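# Seat the L-shaped part flat in its matching pocket

## Task

Set the L-shaped piece into the pocket shaped to fit it, lying flat and fully down on the pocket floor. It must stay there with no help from the robot at the end, and nothing the robot is still touching when the scene ends may drop or settle once let go.

## Robot and tools

Robot and frame: a single six-joint arm ending in a two-finger parallel gripper. Its base may sit slightly tilted. Positions use the scene frame in metres: the origin is on the tabletop straight under the arm base, +z is up, and +y points left for someone facing along +x.

Joint order: every row you send and every per-joint list in a result use this order: wrist yaw, wrist pitch, waist, elbow, wrist roll, shoulder, and then the gripper. Trust only this order.

Scaling: a joint number of 1.0 stands for 1.686 rad (wrist yaw), 1.83 (wrist pitch), 1.264 (waist), 1.276 (elbow), 2.022 (wrist roll), 1.32 (shoulder). Allowed angles in rad: wrist yaw -1.571 to 1.571, wrist pitch -1.693 to 1.571, waist -2.880 to 2.880, elbow 0.000 to 3.019, wrist roll -2.094 to 2.094, shoulder 0.000 to 3.142. A real end stop may be up to 0.019 rad from these.

execute_actions(actions): actions is a list of actions; each action is a list of 1 to 15 rows; each row is one list of 7 numbers in [-1, 1]: six scaled joint offsets in the order above, then the gripper opening. Each row runs for one control step (1/30 s); an action always lasts 15 steps, repeating its final row if shorter. The joint numbers are offsets from the angles the joints had when that action began, not from the previous row; for a call's first action they are offsets from the angles in the latest reported result. The gripper number is absolute: +1 fully open (0.094 m between pads), -1 closed. An empty list just returns state and images. An action that would send a joint more than 0.019 rad beyond its range is rejected; if the first action fails this or any action is malformed, nothing at all runs. A request past the real end is clipped to it, and the result then says "joint sent to its limit" (a missing line does not prove there is room left).

move(target, speed, blocking): target is one row of 7 numbers, scaled as above, where the six joint values are offsets from the Joint positions in the latest result that listed them (not from where the arm happens to be when the move begins); the gripper value is absolute and is sent at the start. All joints travel together so they finish at once, so the gripper sweeps a curve. speed is the top speed in rad/s of the joint with the largest travel, 0.01 to 2, default 0.5; paths take at least 0.5 s and are cut off at 10 s. There is no obstacle avoidance: faster contact hits harder, and aiming beyond a contact presses harder. The result adds a "move:" line giving the ending (done, off_target, moving, held, fault), limits=held or limits=none, and the joint farthest from target. With blocking=false the reply comes after 0.5 s while motion continues; call wait or stop before any further execute_actions or move.

wait(seconds): 0 to 10 s, arm keeps its last command; returns early if a running move ends. stop(): brakes a running move (needs some room). zoom_image(camera, region): region is [x0, y0, x1, y1] in that camera's pixels from the top-left, at most 504 by 504. show_instructions(): shows the reference image(s). finished_scene(scene): pass the current scene number; irreversible, grades the task.

Motion limits: each step, a joint's target is kept within a lead of its measured angle (0.264 rad waist, 0.32 shoulder, 0.276 elbow, 0.33 wrist pitch, 0.186 wrist yaw, 0.522 wrist roll), and if targets would move the gripper over 70 mm from where it is, all are scaled back. So large offsets take several actions; Joint targets in a result shows where joints are currently driven. "joint command not followed" means the clearance check altered targets. Sending all zeros can let the arm sag; to hold, send offsets back to the desired angles first, then zeros, correcting any joint still short.

Gripping: grip_measured is the measured opening on the command scale. Commanding about 0.03 below it holds firmly; closer holds lightly. Pad force tops out near 50 to 62 N each. Readings may carry a constant error of about 1 mm.

Results also give Joint positions and Joint velocities (rad, rad/s, then pad gap in m), joint torques (raw drive output, with offsets and noise), step readings with HELD on restricted steps, and camera images: cam_head_left, cam_head_right, cam_high, cam_low (896x504) and cam_wrist (504x504 fisheye, pose unknown). Calibration lines give K, distortion and T_world_to_cam for the fixed cameras; actual poses may differ by a few degrees and millimetres.

Motor heat: holding loads warms motors. MOTOR HOT appears from 85 °C; at 100 °C an OVER-TEMPERATURE FAULT drops the arm. Avoid long loaded holds.

Suggested order: look at the images and reference page, open the gripper, come down over the part, close on it, lift, carry over the pocket, turn it to match the pocket outline, lower gently until seated flat, open, back off so nothing is touching, wait briefly to confirm it stays, then call finished_scene. Brief tugs on the held part or nudges to loose items can happen. Do not knock anything off the table, drop or slam the part, or press hard.

Each tool is called after "Call:" as name(argument=value, ...), one argument or row to a line, values as JSON.

Reference images:

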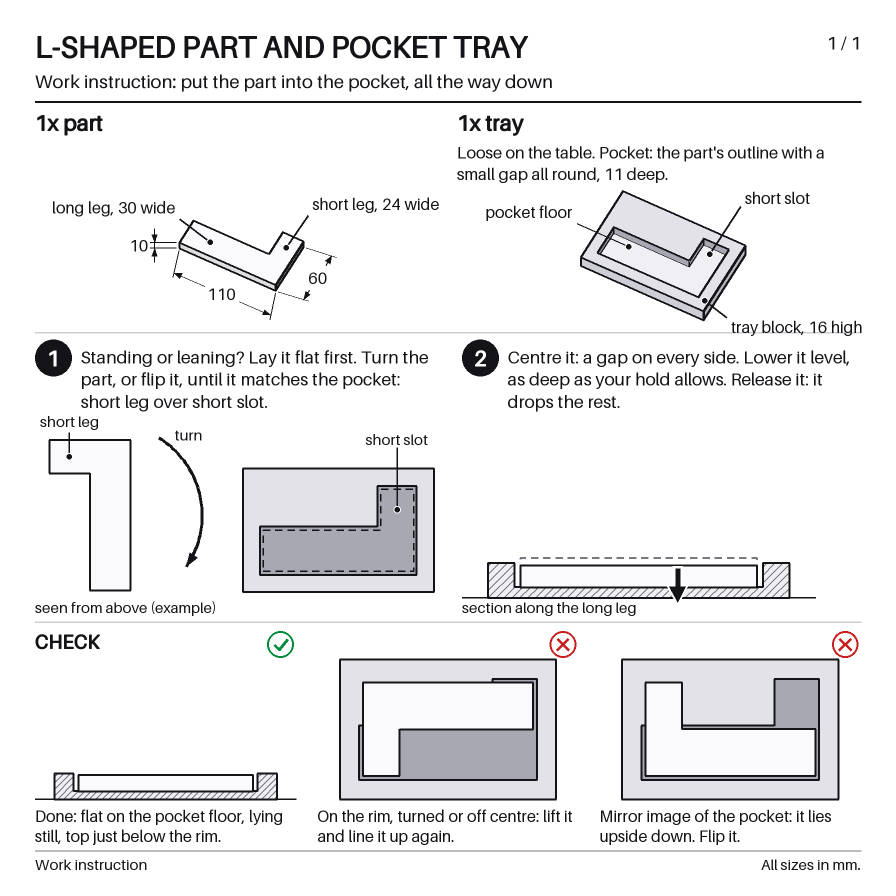

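## Session

Call:
execute_actions(
  actions=[],
)

Scene clock: 0.00 s.
grip_measured=+1.000
Joint names: [wrist yaw, wrist pitch, waist, elbow, wrist roll, shoulder]
Joint positions: [ 0.53  -1.29   0.459  2.074  0.233  1.712  0.094]
Joint velocities: [ 0.037  0.002 -0.015 -0.007 -0.051 -0.005  0.   ]
Joint torques (N m, as the arm reports them, + toward a larger angle): no reading
Joint targets: [0.530 -1.289 0.463 2.103 0.233 1.698]

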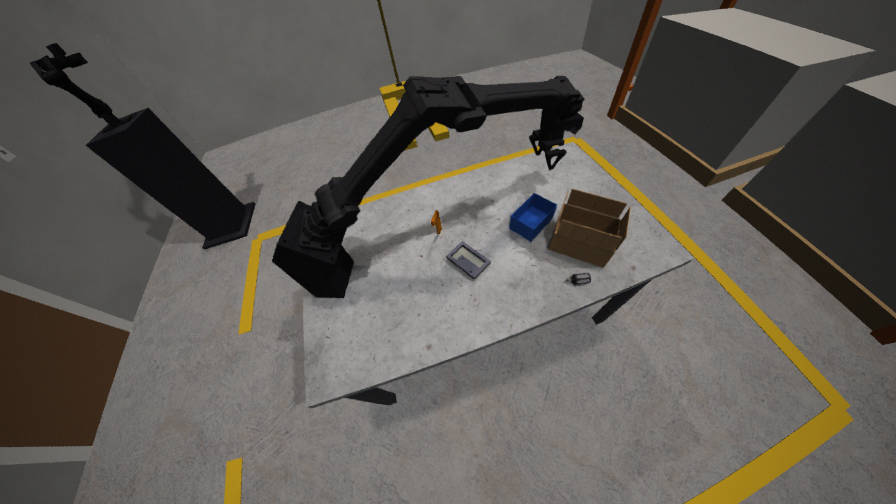

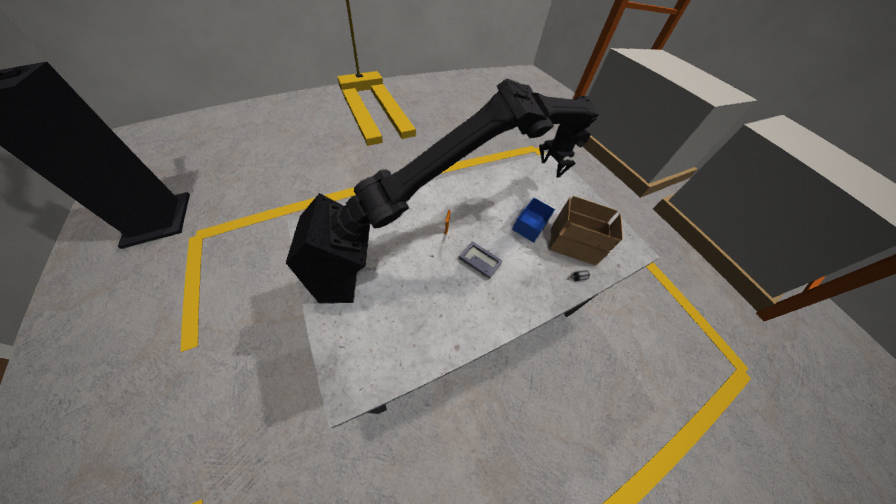

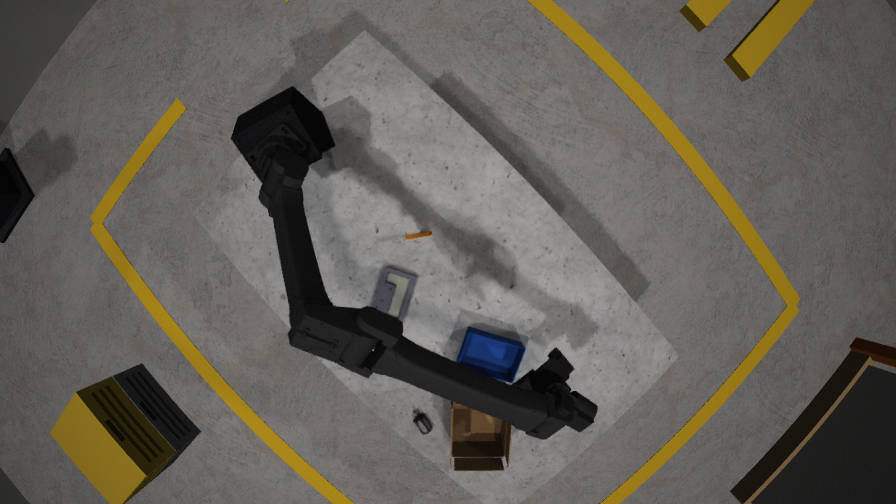

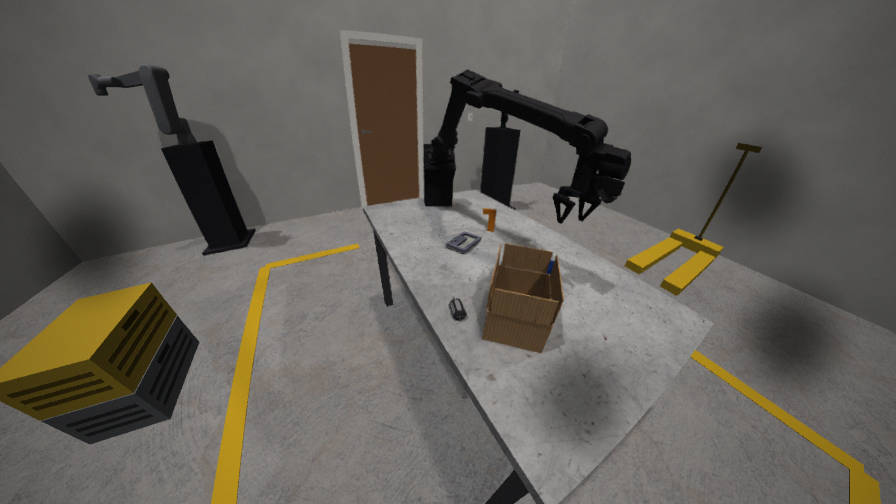

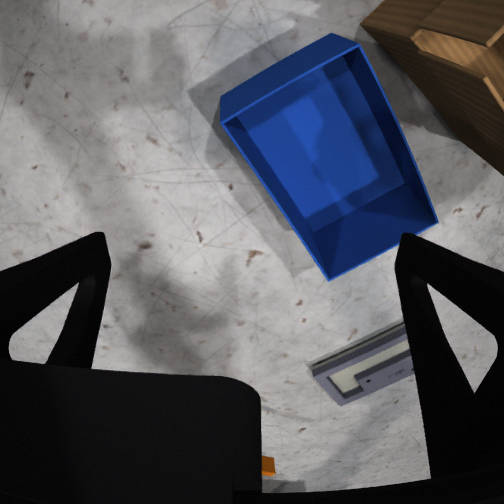

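Call:
zoom_image(
  camera="cam_high",
  region=[340, 200, 480, 340],
)

Call:
zoom_image(
  camera="cam_low",
  region=[410, 130, 560, 280],
)

Call:
zoom_image(
  camera="cam_head_left",
  region=[250, 60, 610, 310],
)

Call:
zoom_image(
  camera="cam_high",
  region=[210, 70, 620, 460],
)

Region (340, 200, 480, 340) of cam_high's 896x504 image, scaled by 3.600, with more detail than that image has.

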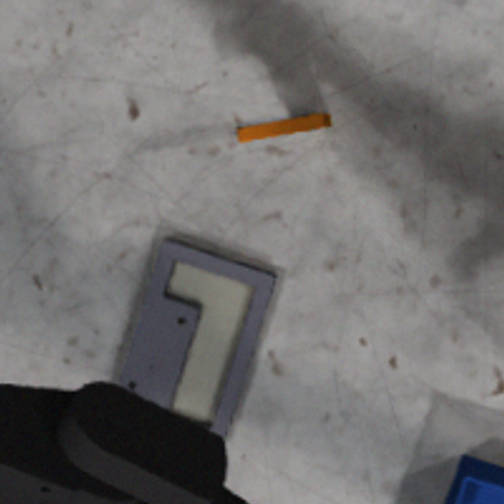

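Region (410, 130, 560, 280) of cam_low's 896x504 image, scaled by 3.360, with more detail than that image has.

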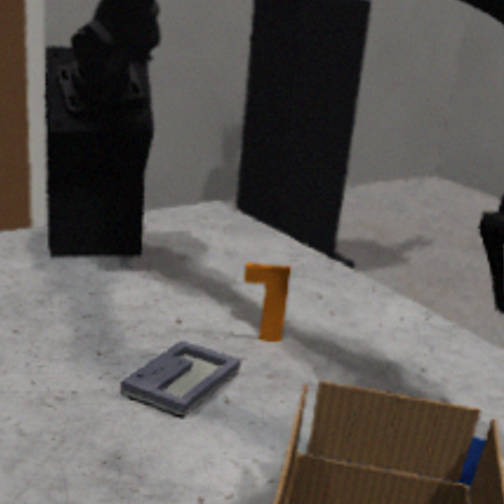

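Region (250, 60, 610, 310) of cam_head_left's 896x504 image, scaled by 1.400, with more detail than that image has; it fills the top 350 rows of this view, and the rest is white.

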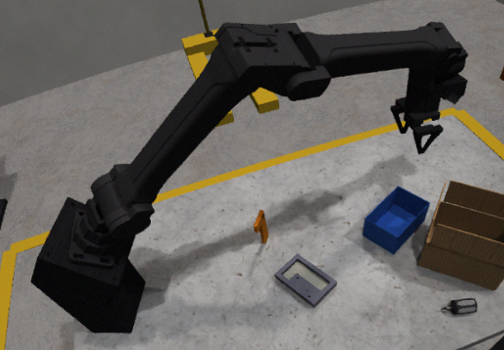

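Region (210, 70, 620, 460) of cam_high's 896x504 image, scaled by 1.229, with more detail than that image has; it fills the top 479 rows of this view, and the rest is white.

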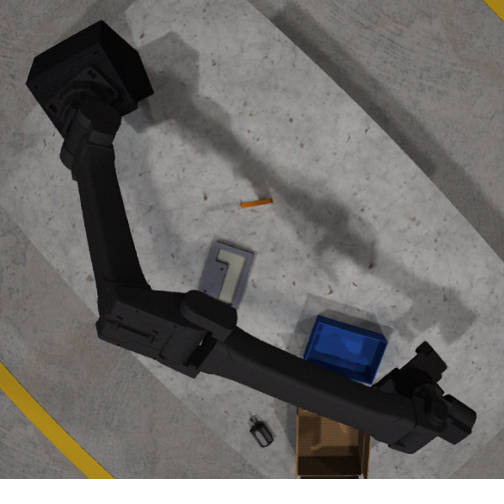

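Call:
zoom_image(
  camera="cam_head_left",
  region=[490, 60, 610, 180],
)

Call:
zoom_image(
  camera="cam_low",
  region=[530, 110, 650, 230],
)

Call:
zoom_image(
  camera="cam_head_right",
  region=[490, 70, 610, 190],
)

Call:
zoom_image(
  camera="cam_head_left",
  region=[260, 170, 400, 310],
)

Call:
zoom_image(
  camera="cam_high",
  region=[220, 80, 360, 220],
)

Region (490, 60, 610, 180) of cam_head_left's 896x504 image, scaled by 4.200, with more detail than that image has.

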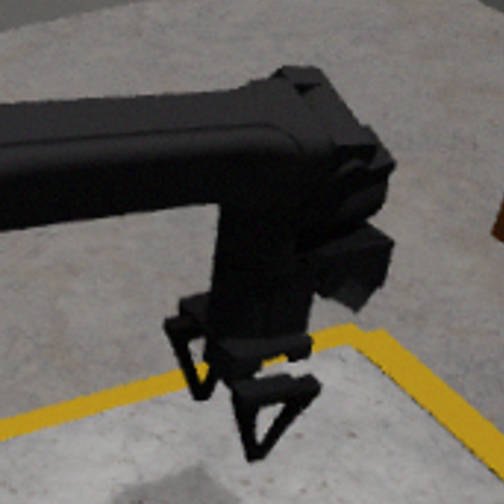

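Region (530, 110, 650, 230) of cam_low's 896x504 image, scaled by 4.200, with more detail than that image has.

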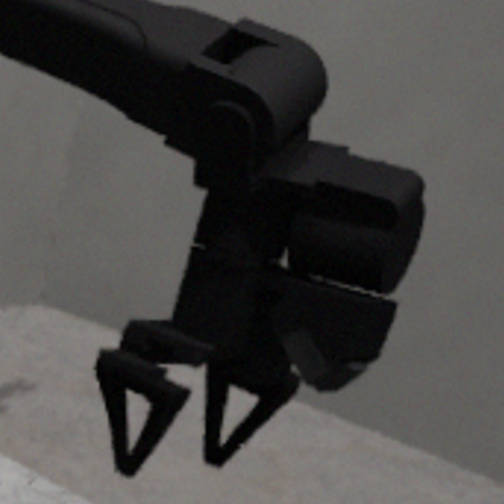

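Region (490, 70, 610, 190) of cam_head_right's 896x504 image, scaled by 4.200, with more detail than that image has.

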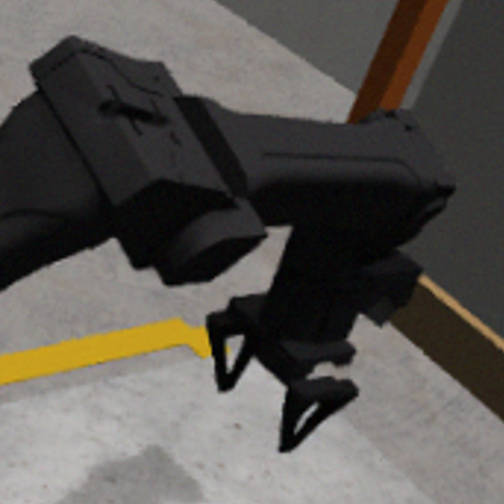

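Region (260, 170, 400, 310) of cam_head_left's 896x504 image, scaled by 3.600, with more detail than that image has.

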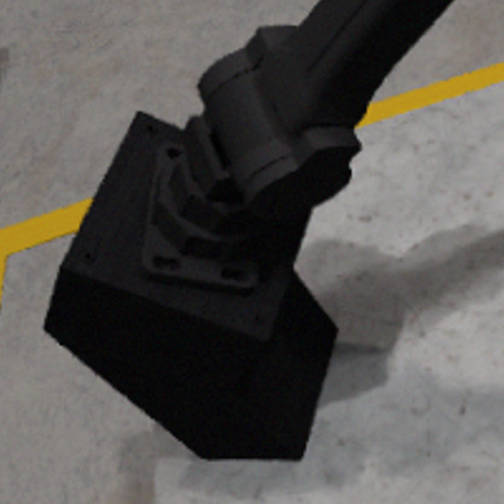

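Region (220, 80, 360, 220) of cam_high's 896x504 image, scaled by 3.600, with more detail than that image has.

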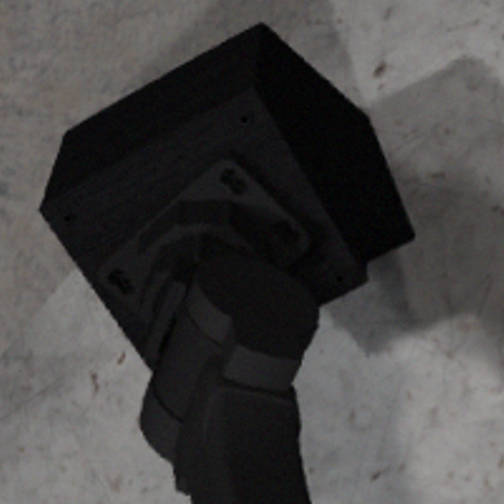

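Call:
zoom_image(
  camera="cam_head_right",
  region=[275, 165, 415, 305],
)

Call:
zoom_image(
  camera="cam_low",
  region=[400, 60, 540, 215],
)

Region (275, 165, 415, 305) of cam_head_right's 896x504 image, scaled by 3.600, with more detail than that image has.

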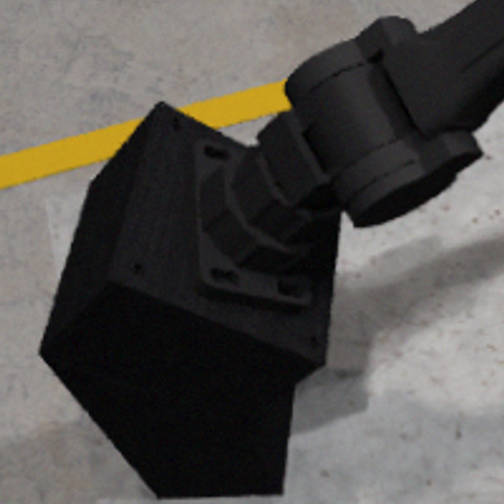

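Region (400, 60, 540, 215) of cam_low's 896x504 image, scaled by 3.252, with more detail than that image has; it fills the left 455 columns of this view, and the rest is white.

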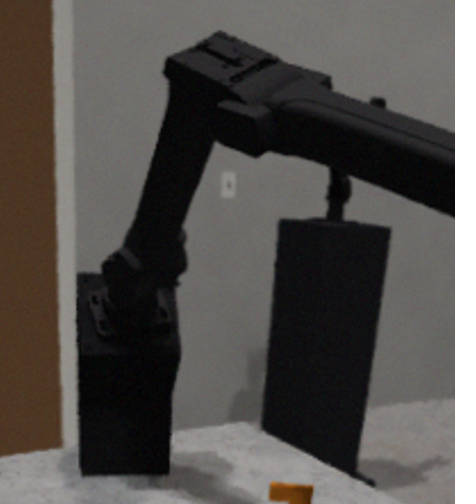

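Call:
zoom_image(
  camera="cam_high",
  region=[490, 330, 620, 460],
)

Call:
zoom_image(
  camera="cam_high",
  region=[280, 270, 420, 410],
)

Call:
zoom_image(
  camera="cam_head_left",
  region=[390, 50, 510, 170],
)

Region (490, 330, 620, 460) of cam_high's 896x504 image, scaled by 3.877, with more detail than that image has.

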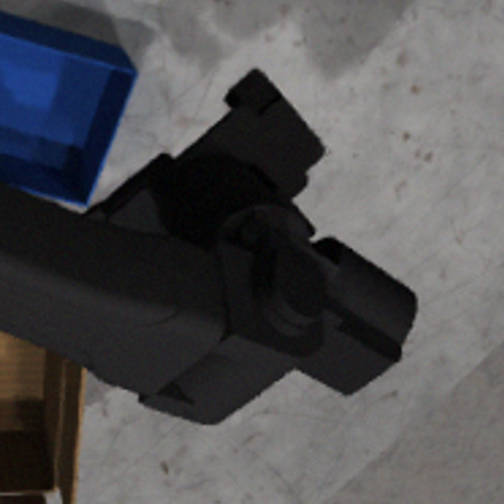

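Region (280, 270, 420, 410) of cam_high's 896x504 image, scaled by 3.600, with more detail than that image has.

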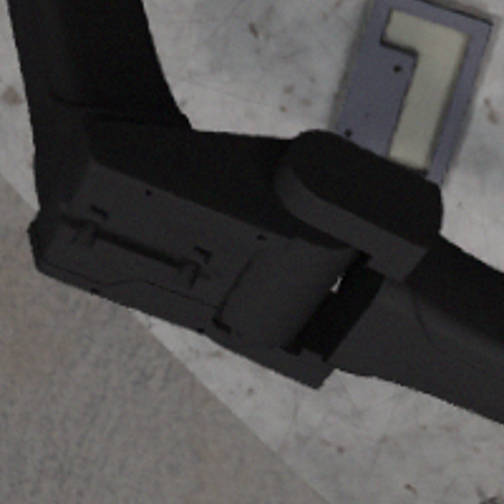

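Region (390, 50, 510, 170) of cam_head_left's 896x504 image, scaled by 4.200, with more detail than that image has.

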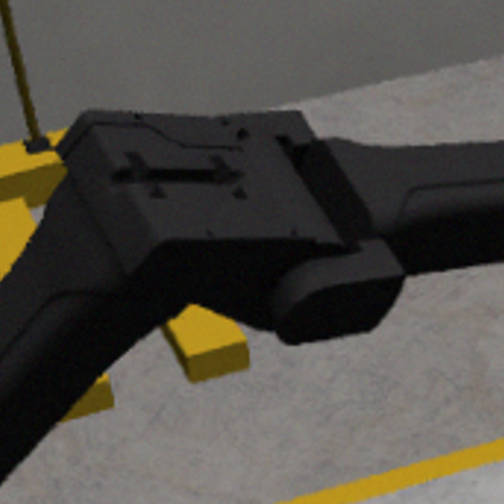

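Call:
move(
  target=[-0.4537, -0.0576, -0.2849, -0.541, 0.161, -0.0757, 1.0],
  speed=0.5,
)

Scene clock: 38.83 s.
grip_measured=+1.000
Joint names: [wrist yaw, wrist pitch, waist, elbow, wrist roll, shoulder]
Joint positions: [-0.231 -1.38   0.105  1.376  0.543  1.645  0.094]
Joint velocities: [-0.007  0.012  0.005 -0.012 -0.022  0.005  0.   ]
Joint torques (N m, as the arm reports them, + toward a larger angle): [ -0.39  -1.5    2.22   4.78   0.16 -17.79]
Joint targets: [-0.235 -1.396 0.099 1.384 0.559 1.612]
move: off_target; limits=none; farthest joint: the shoulder, 0.032 radians from its target (0.100 radians at the start)

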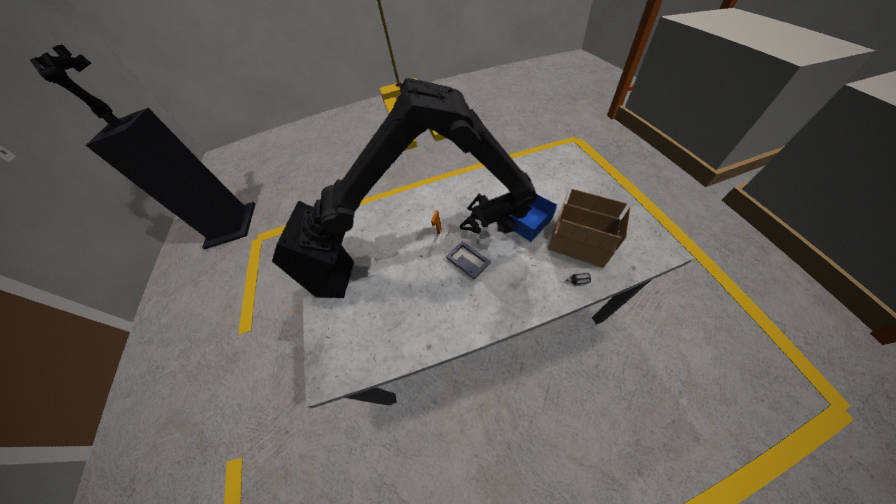

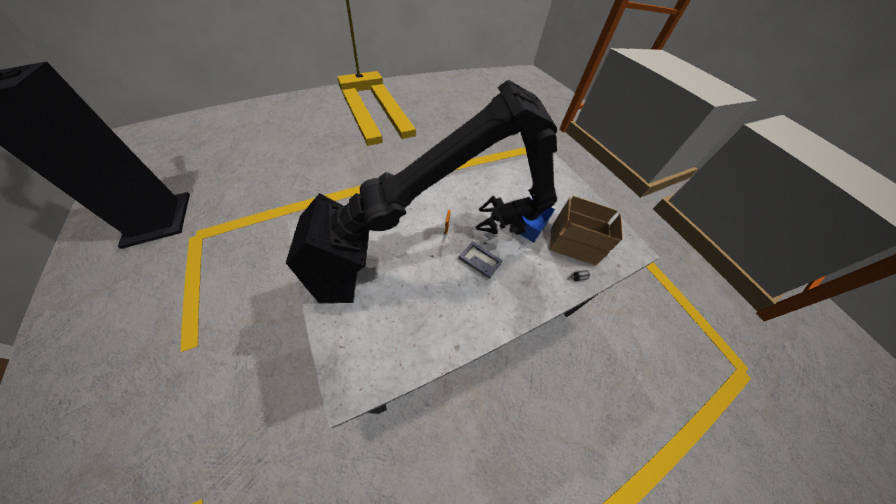

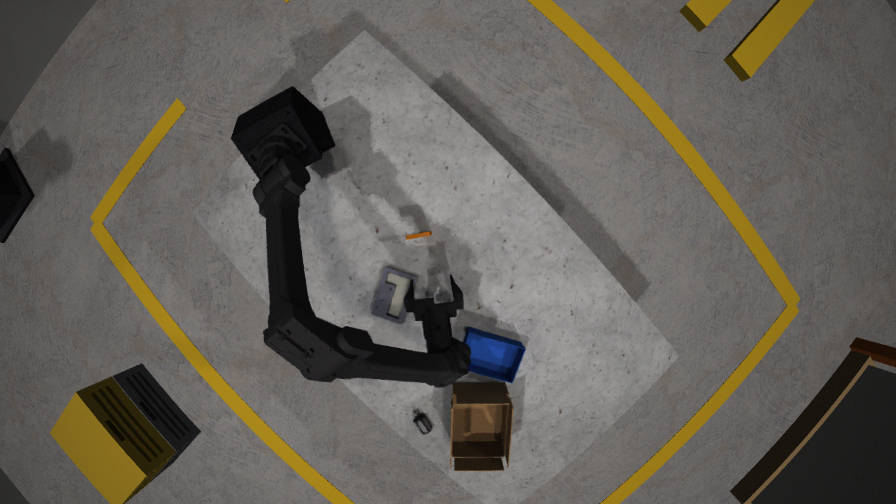

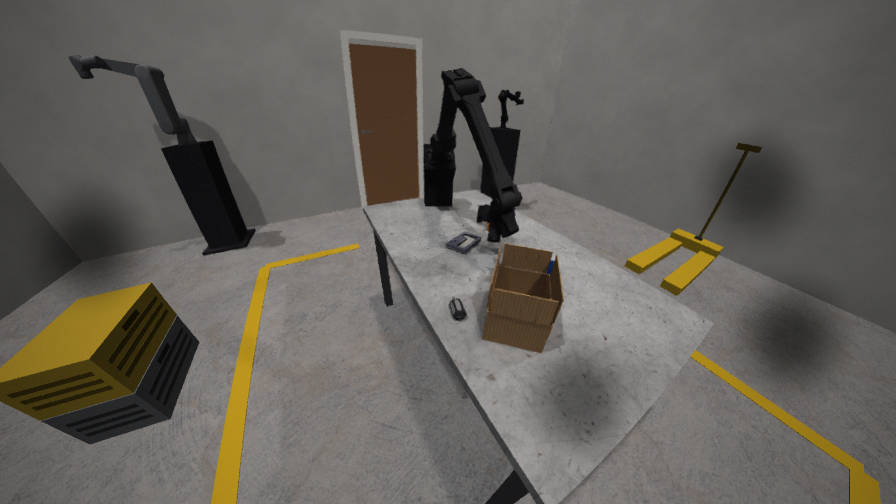

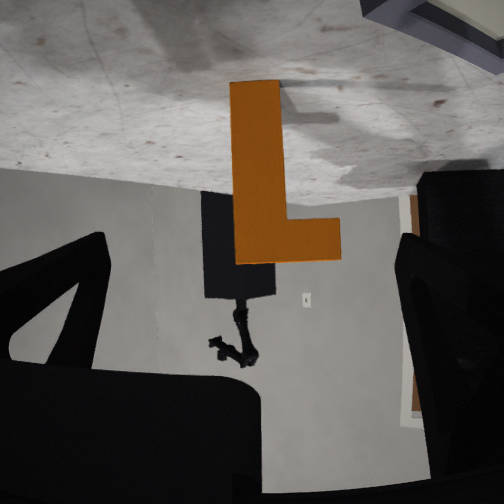

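Call:
zoom_image(
  camera="cam_high",
  region=[370, 210, 500, 340],
)

Call:
zoom_image(
  camera="cam_head_left",
  region=[420, 170, 550, 290],
)

Call:
zoom_image(
  camera="cam_head_right",
  region=[430, 170, 560, 290],
)

Region (370, 210, 500, 340) of cam_high's 896x504 image, scaled by 3.877, with more detail than that image has.

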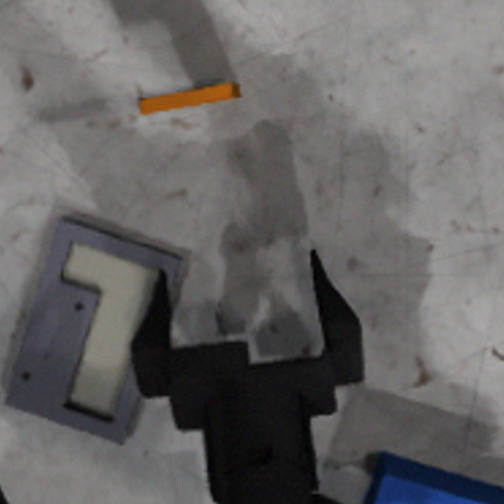

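Region (420, 170, 550, 290) of cam_head_left's 896x504 image, scaled by 3.877, with more detail than that image has; it fills the top 465 rows of this view, and the rest is white.

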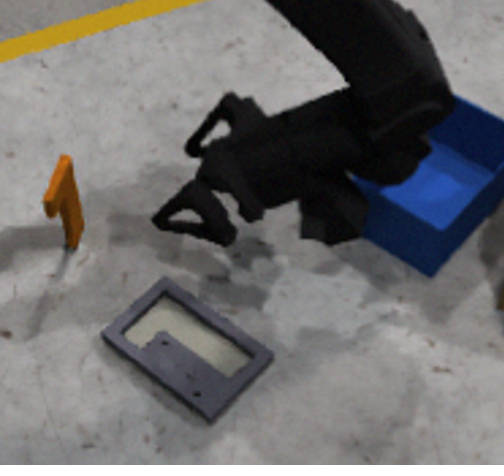

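Region (430, 170, 560, 290) of cam_head_right's 896x504 image, scaled by 3.877, with more detail than that image has; it fills the top 465 rows of this view, and the rest is white.

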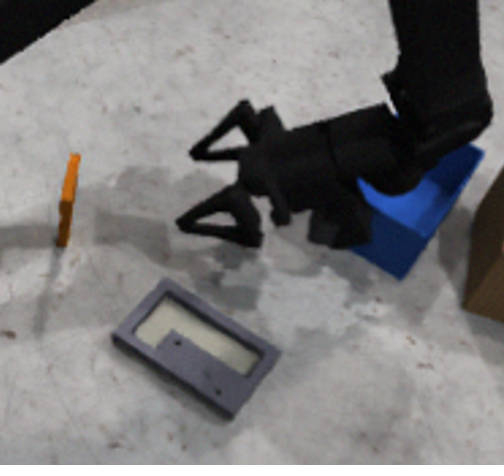

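Call:
move(
  target=[-0.0045, 0.1393, 0.0657, -0.1744, 0.0589, -0.028, 1.0],
  speed=0.3,
)

Call:
zoom_image(
  camera="cam_high",
  region=[370, 200, 480, 310],
)

Call:
zoom_image(
  camera="cam_head_left",
  region=[410, 170, 540, 290],
)

Call:
zoom_image(
  camera="cam_head_right",
  region=[420, 170, 550, 290],
)

Scene clock: 45.77 s.
grip_measured=+1.000
Joint names: [wrist yaw, wrist pitch, waist, elbow, wrist roll, shoulder]
Joint positions: [-0.235 -1.136  0.172  1.151  0.646  1.637  0.094]
Joint velocities: [-0.037 -0.002 -0.005  0.007  0.007 -0.005  0.   ]
Joint torques (N m, as the arm reports them, + toward a larger angle): [ -0.42  -0.45   4.25   2.52   0.17 -15.65]
Joint targets: [-0.239 -1.126 0.188 1.153 0.662 1.607]
move: off_target; limits=none; farthest joint: the shoulder, 0.029 radians from its target (0.036 radians at the start)

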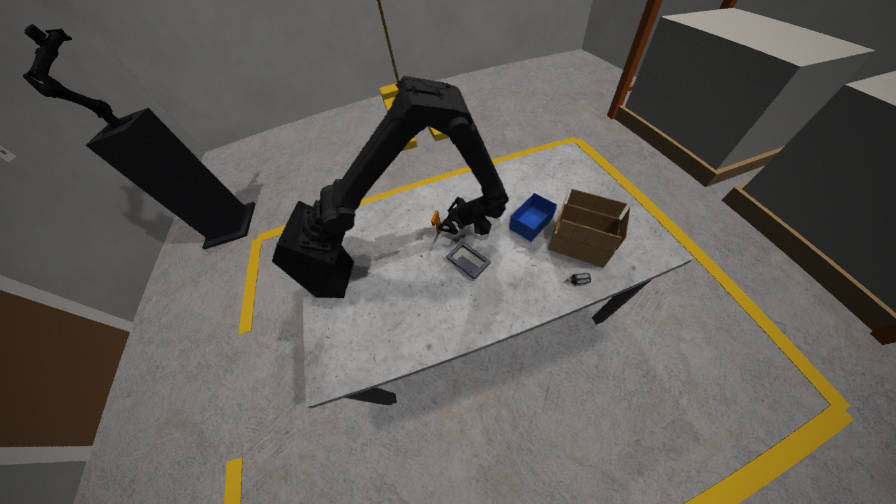

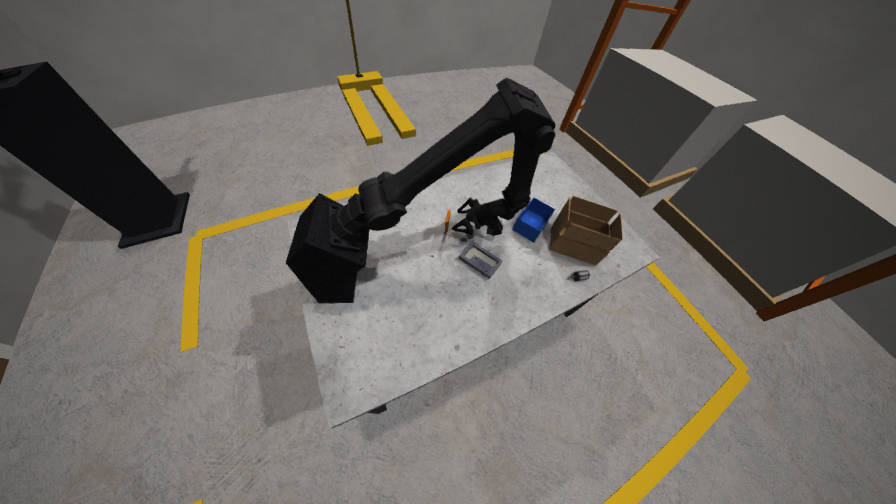

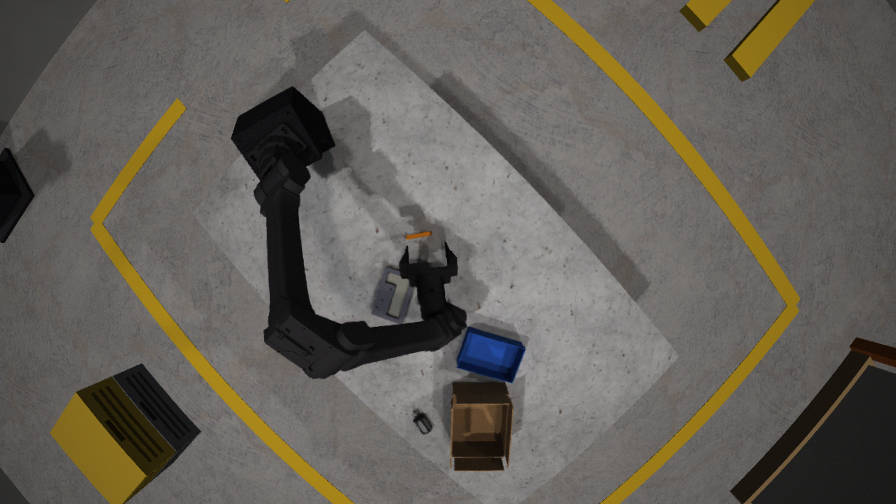

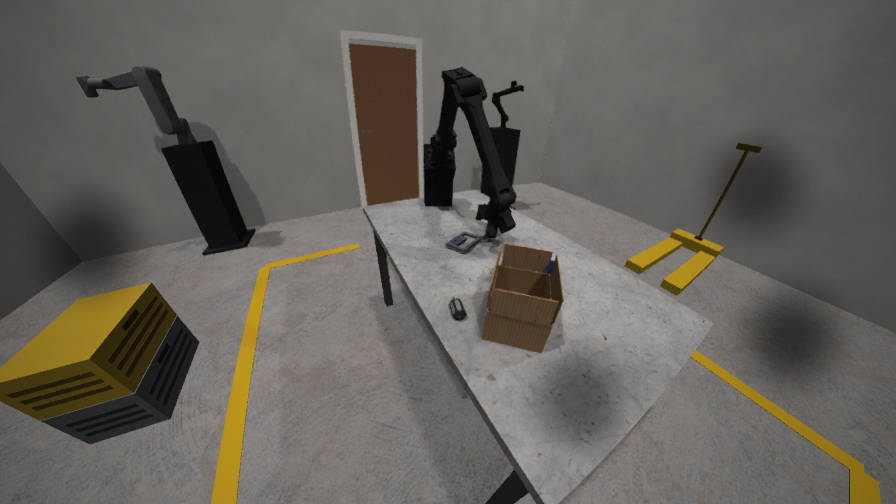

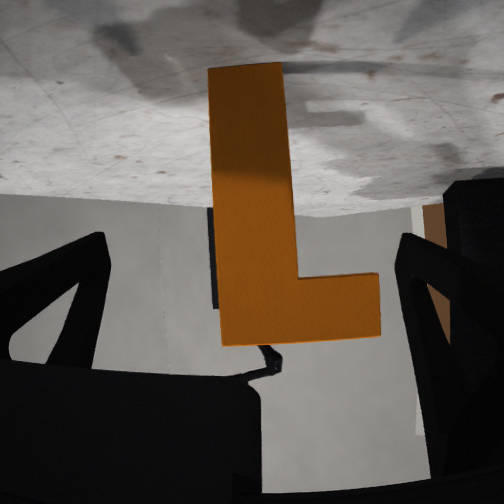

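Region (370, 200, 480, 310) of cam_high's 896x504 image, scaled by 4.582, with more detail than that image has.

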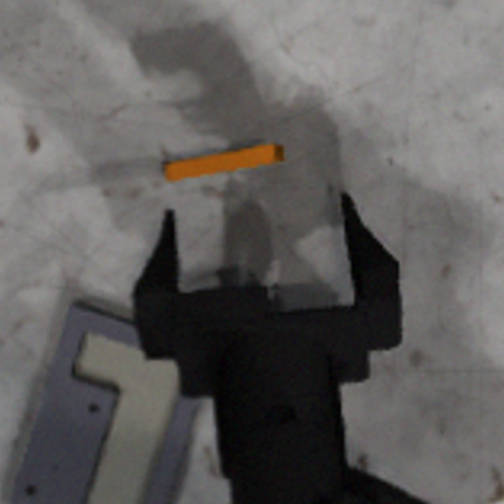

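Region (410, 170, 540, 290) of cam_head_left's 896x504 image, scaled by 3.877, with more detail than that image has; it fills the top 465 rows of this view, and the rest is white.

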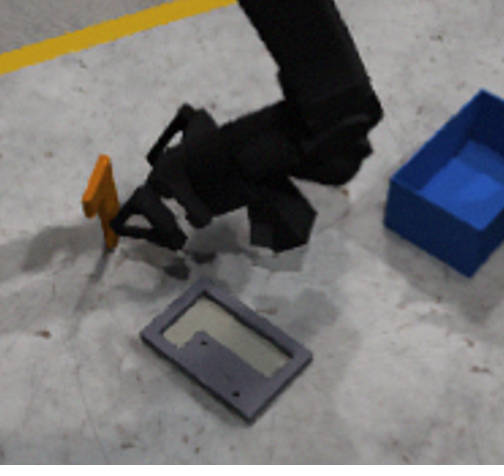

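Region (420, 170, 550, 290) of cam_head_right's 896x504 image, scaled by 3.877, with more detail than that image has; it fills the top 465 rows of this view, and the rest is white.

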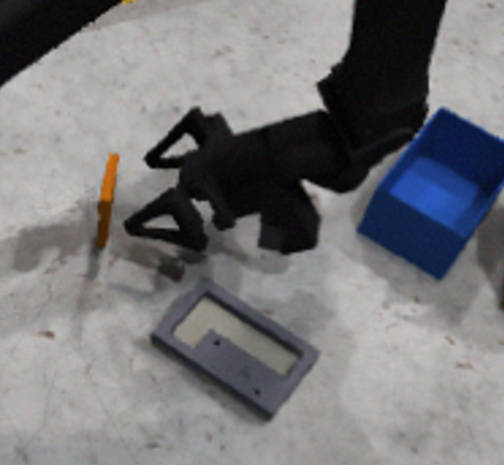

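Call:
move(
  target=[-0.0024, 0.0477, 0.0289, -0.0376, -0.0376, 0.005, 1.0],
  speed=0.12,
)

Call:
zoom_image(
  camera="cam_high",
  region=[380, 195, 470, 285],
)

Call:
zoom_image(
  camera="cam_head_right",
  region=[420, 170, 550, 290],
)

Scene clock: 50.30 s.
grip_measured=+1.000
Joint names: [wrist yaw, wrist pitch, waist, elbow, wrist roll, shoulder]
Joint positions: [-0.235 -1.059  0.193  1.105  0.586  1.637  0.094]
Joint velocities: [-0.051 -0.002 -0.005 -0.007 -0.051 -0.015  0.   ]
Joint torques (N m, as the arm reports them, + toward a larger angle): [ -0.44  -0.38   4.33   1.86  -0.15 -12.63]
Joint targets: [-0.239 -1.049 0.209 1.103 0.570 1.644]
move: done; limits=none; farthest joint: the waist, 0.016 radians from its target (0.036 radians at the start)

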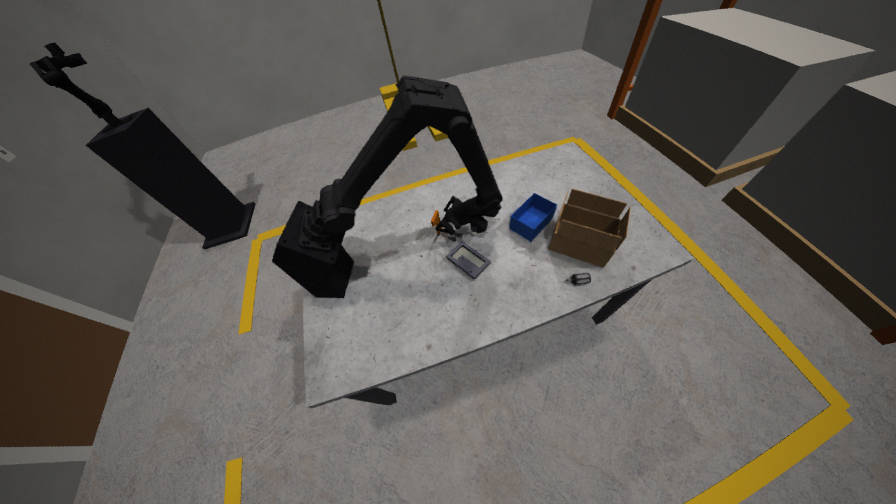

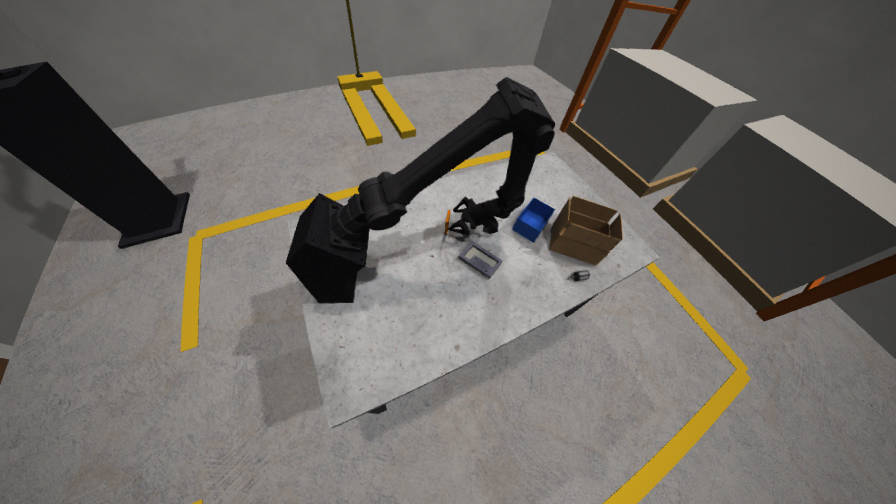

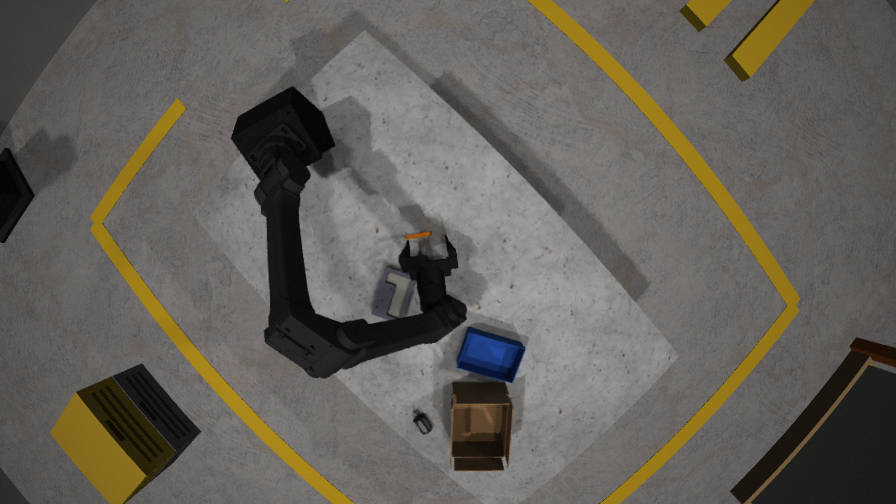

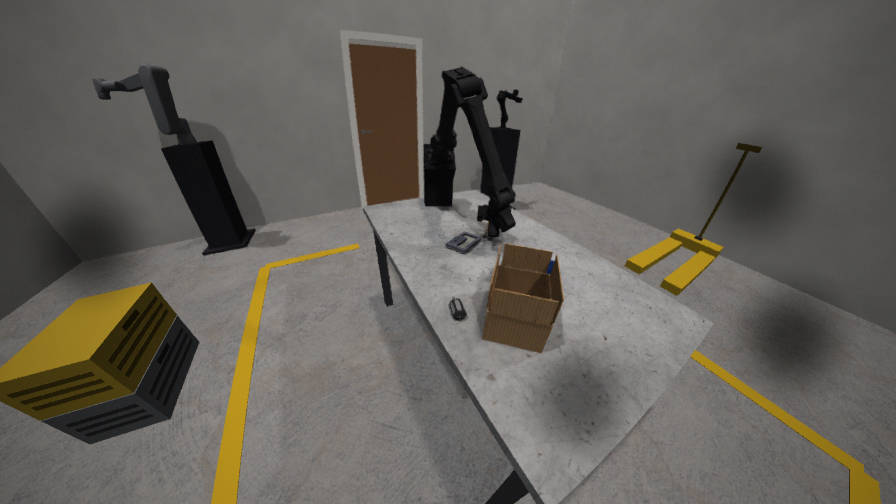

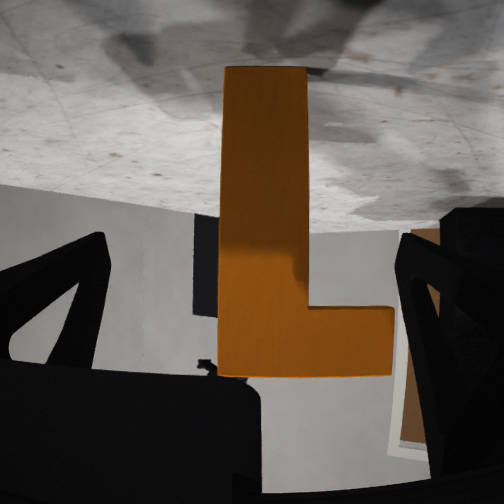

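Region (380, 195, 470, 285) of cam_high's 896x504 image, scaled by 5.600, with more detail than that image has.

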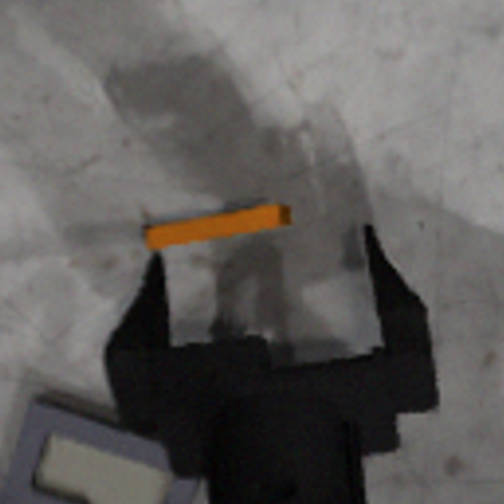

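Region (420, 170, 550, 290) of cam_head_right's 896x504 image, scaled by 3.877, with more detail than that image has; it fills the top 465 rows of this view, and the rest is white.

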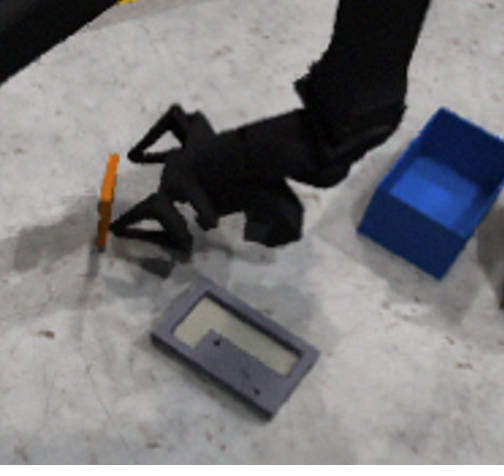

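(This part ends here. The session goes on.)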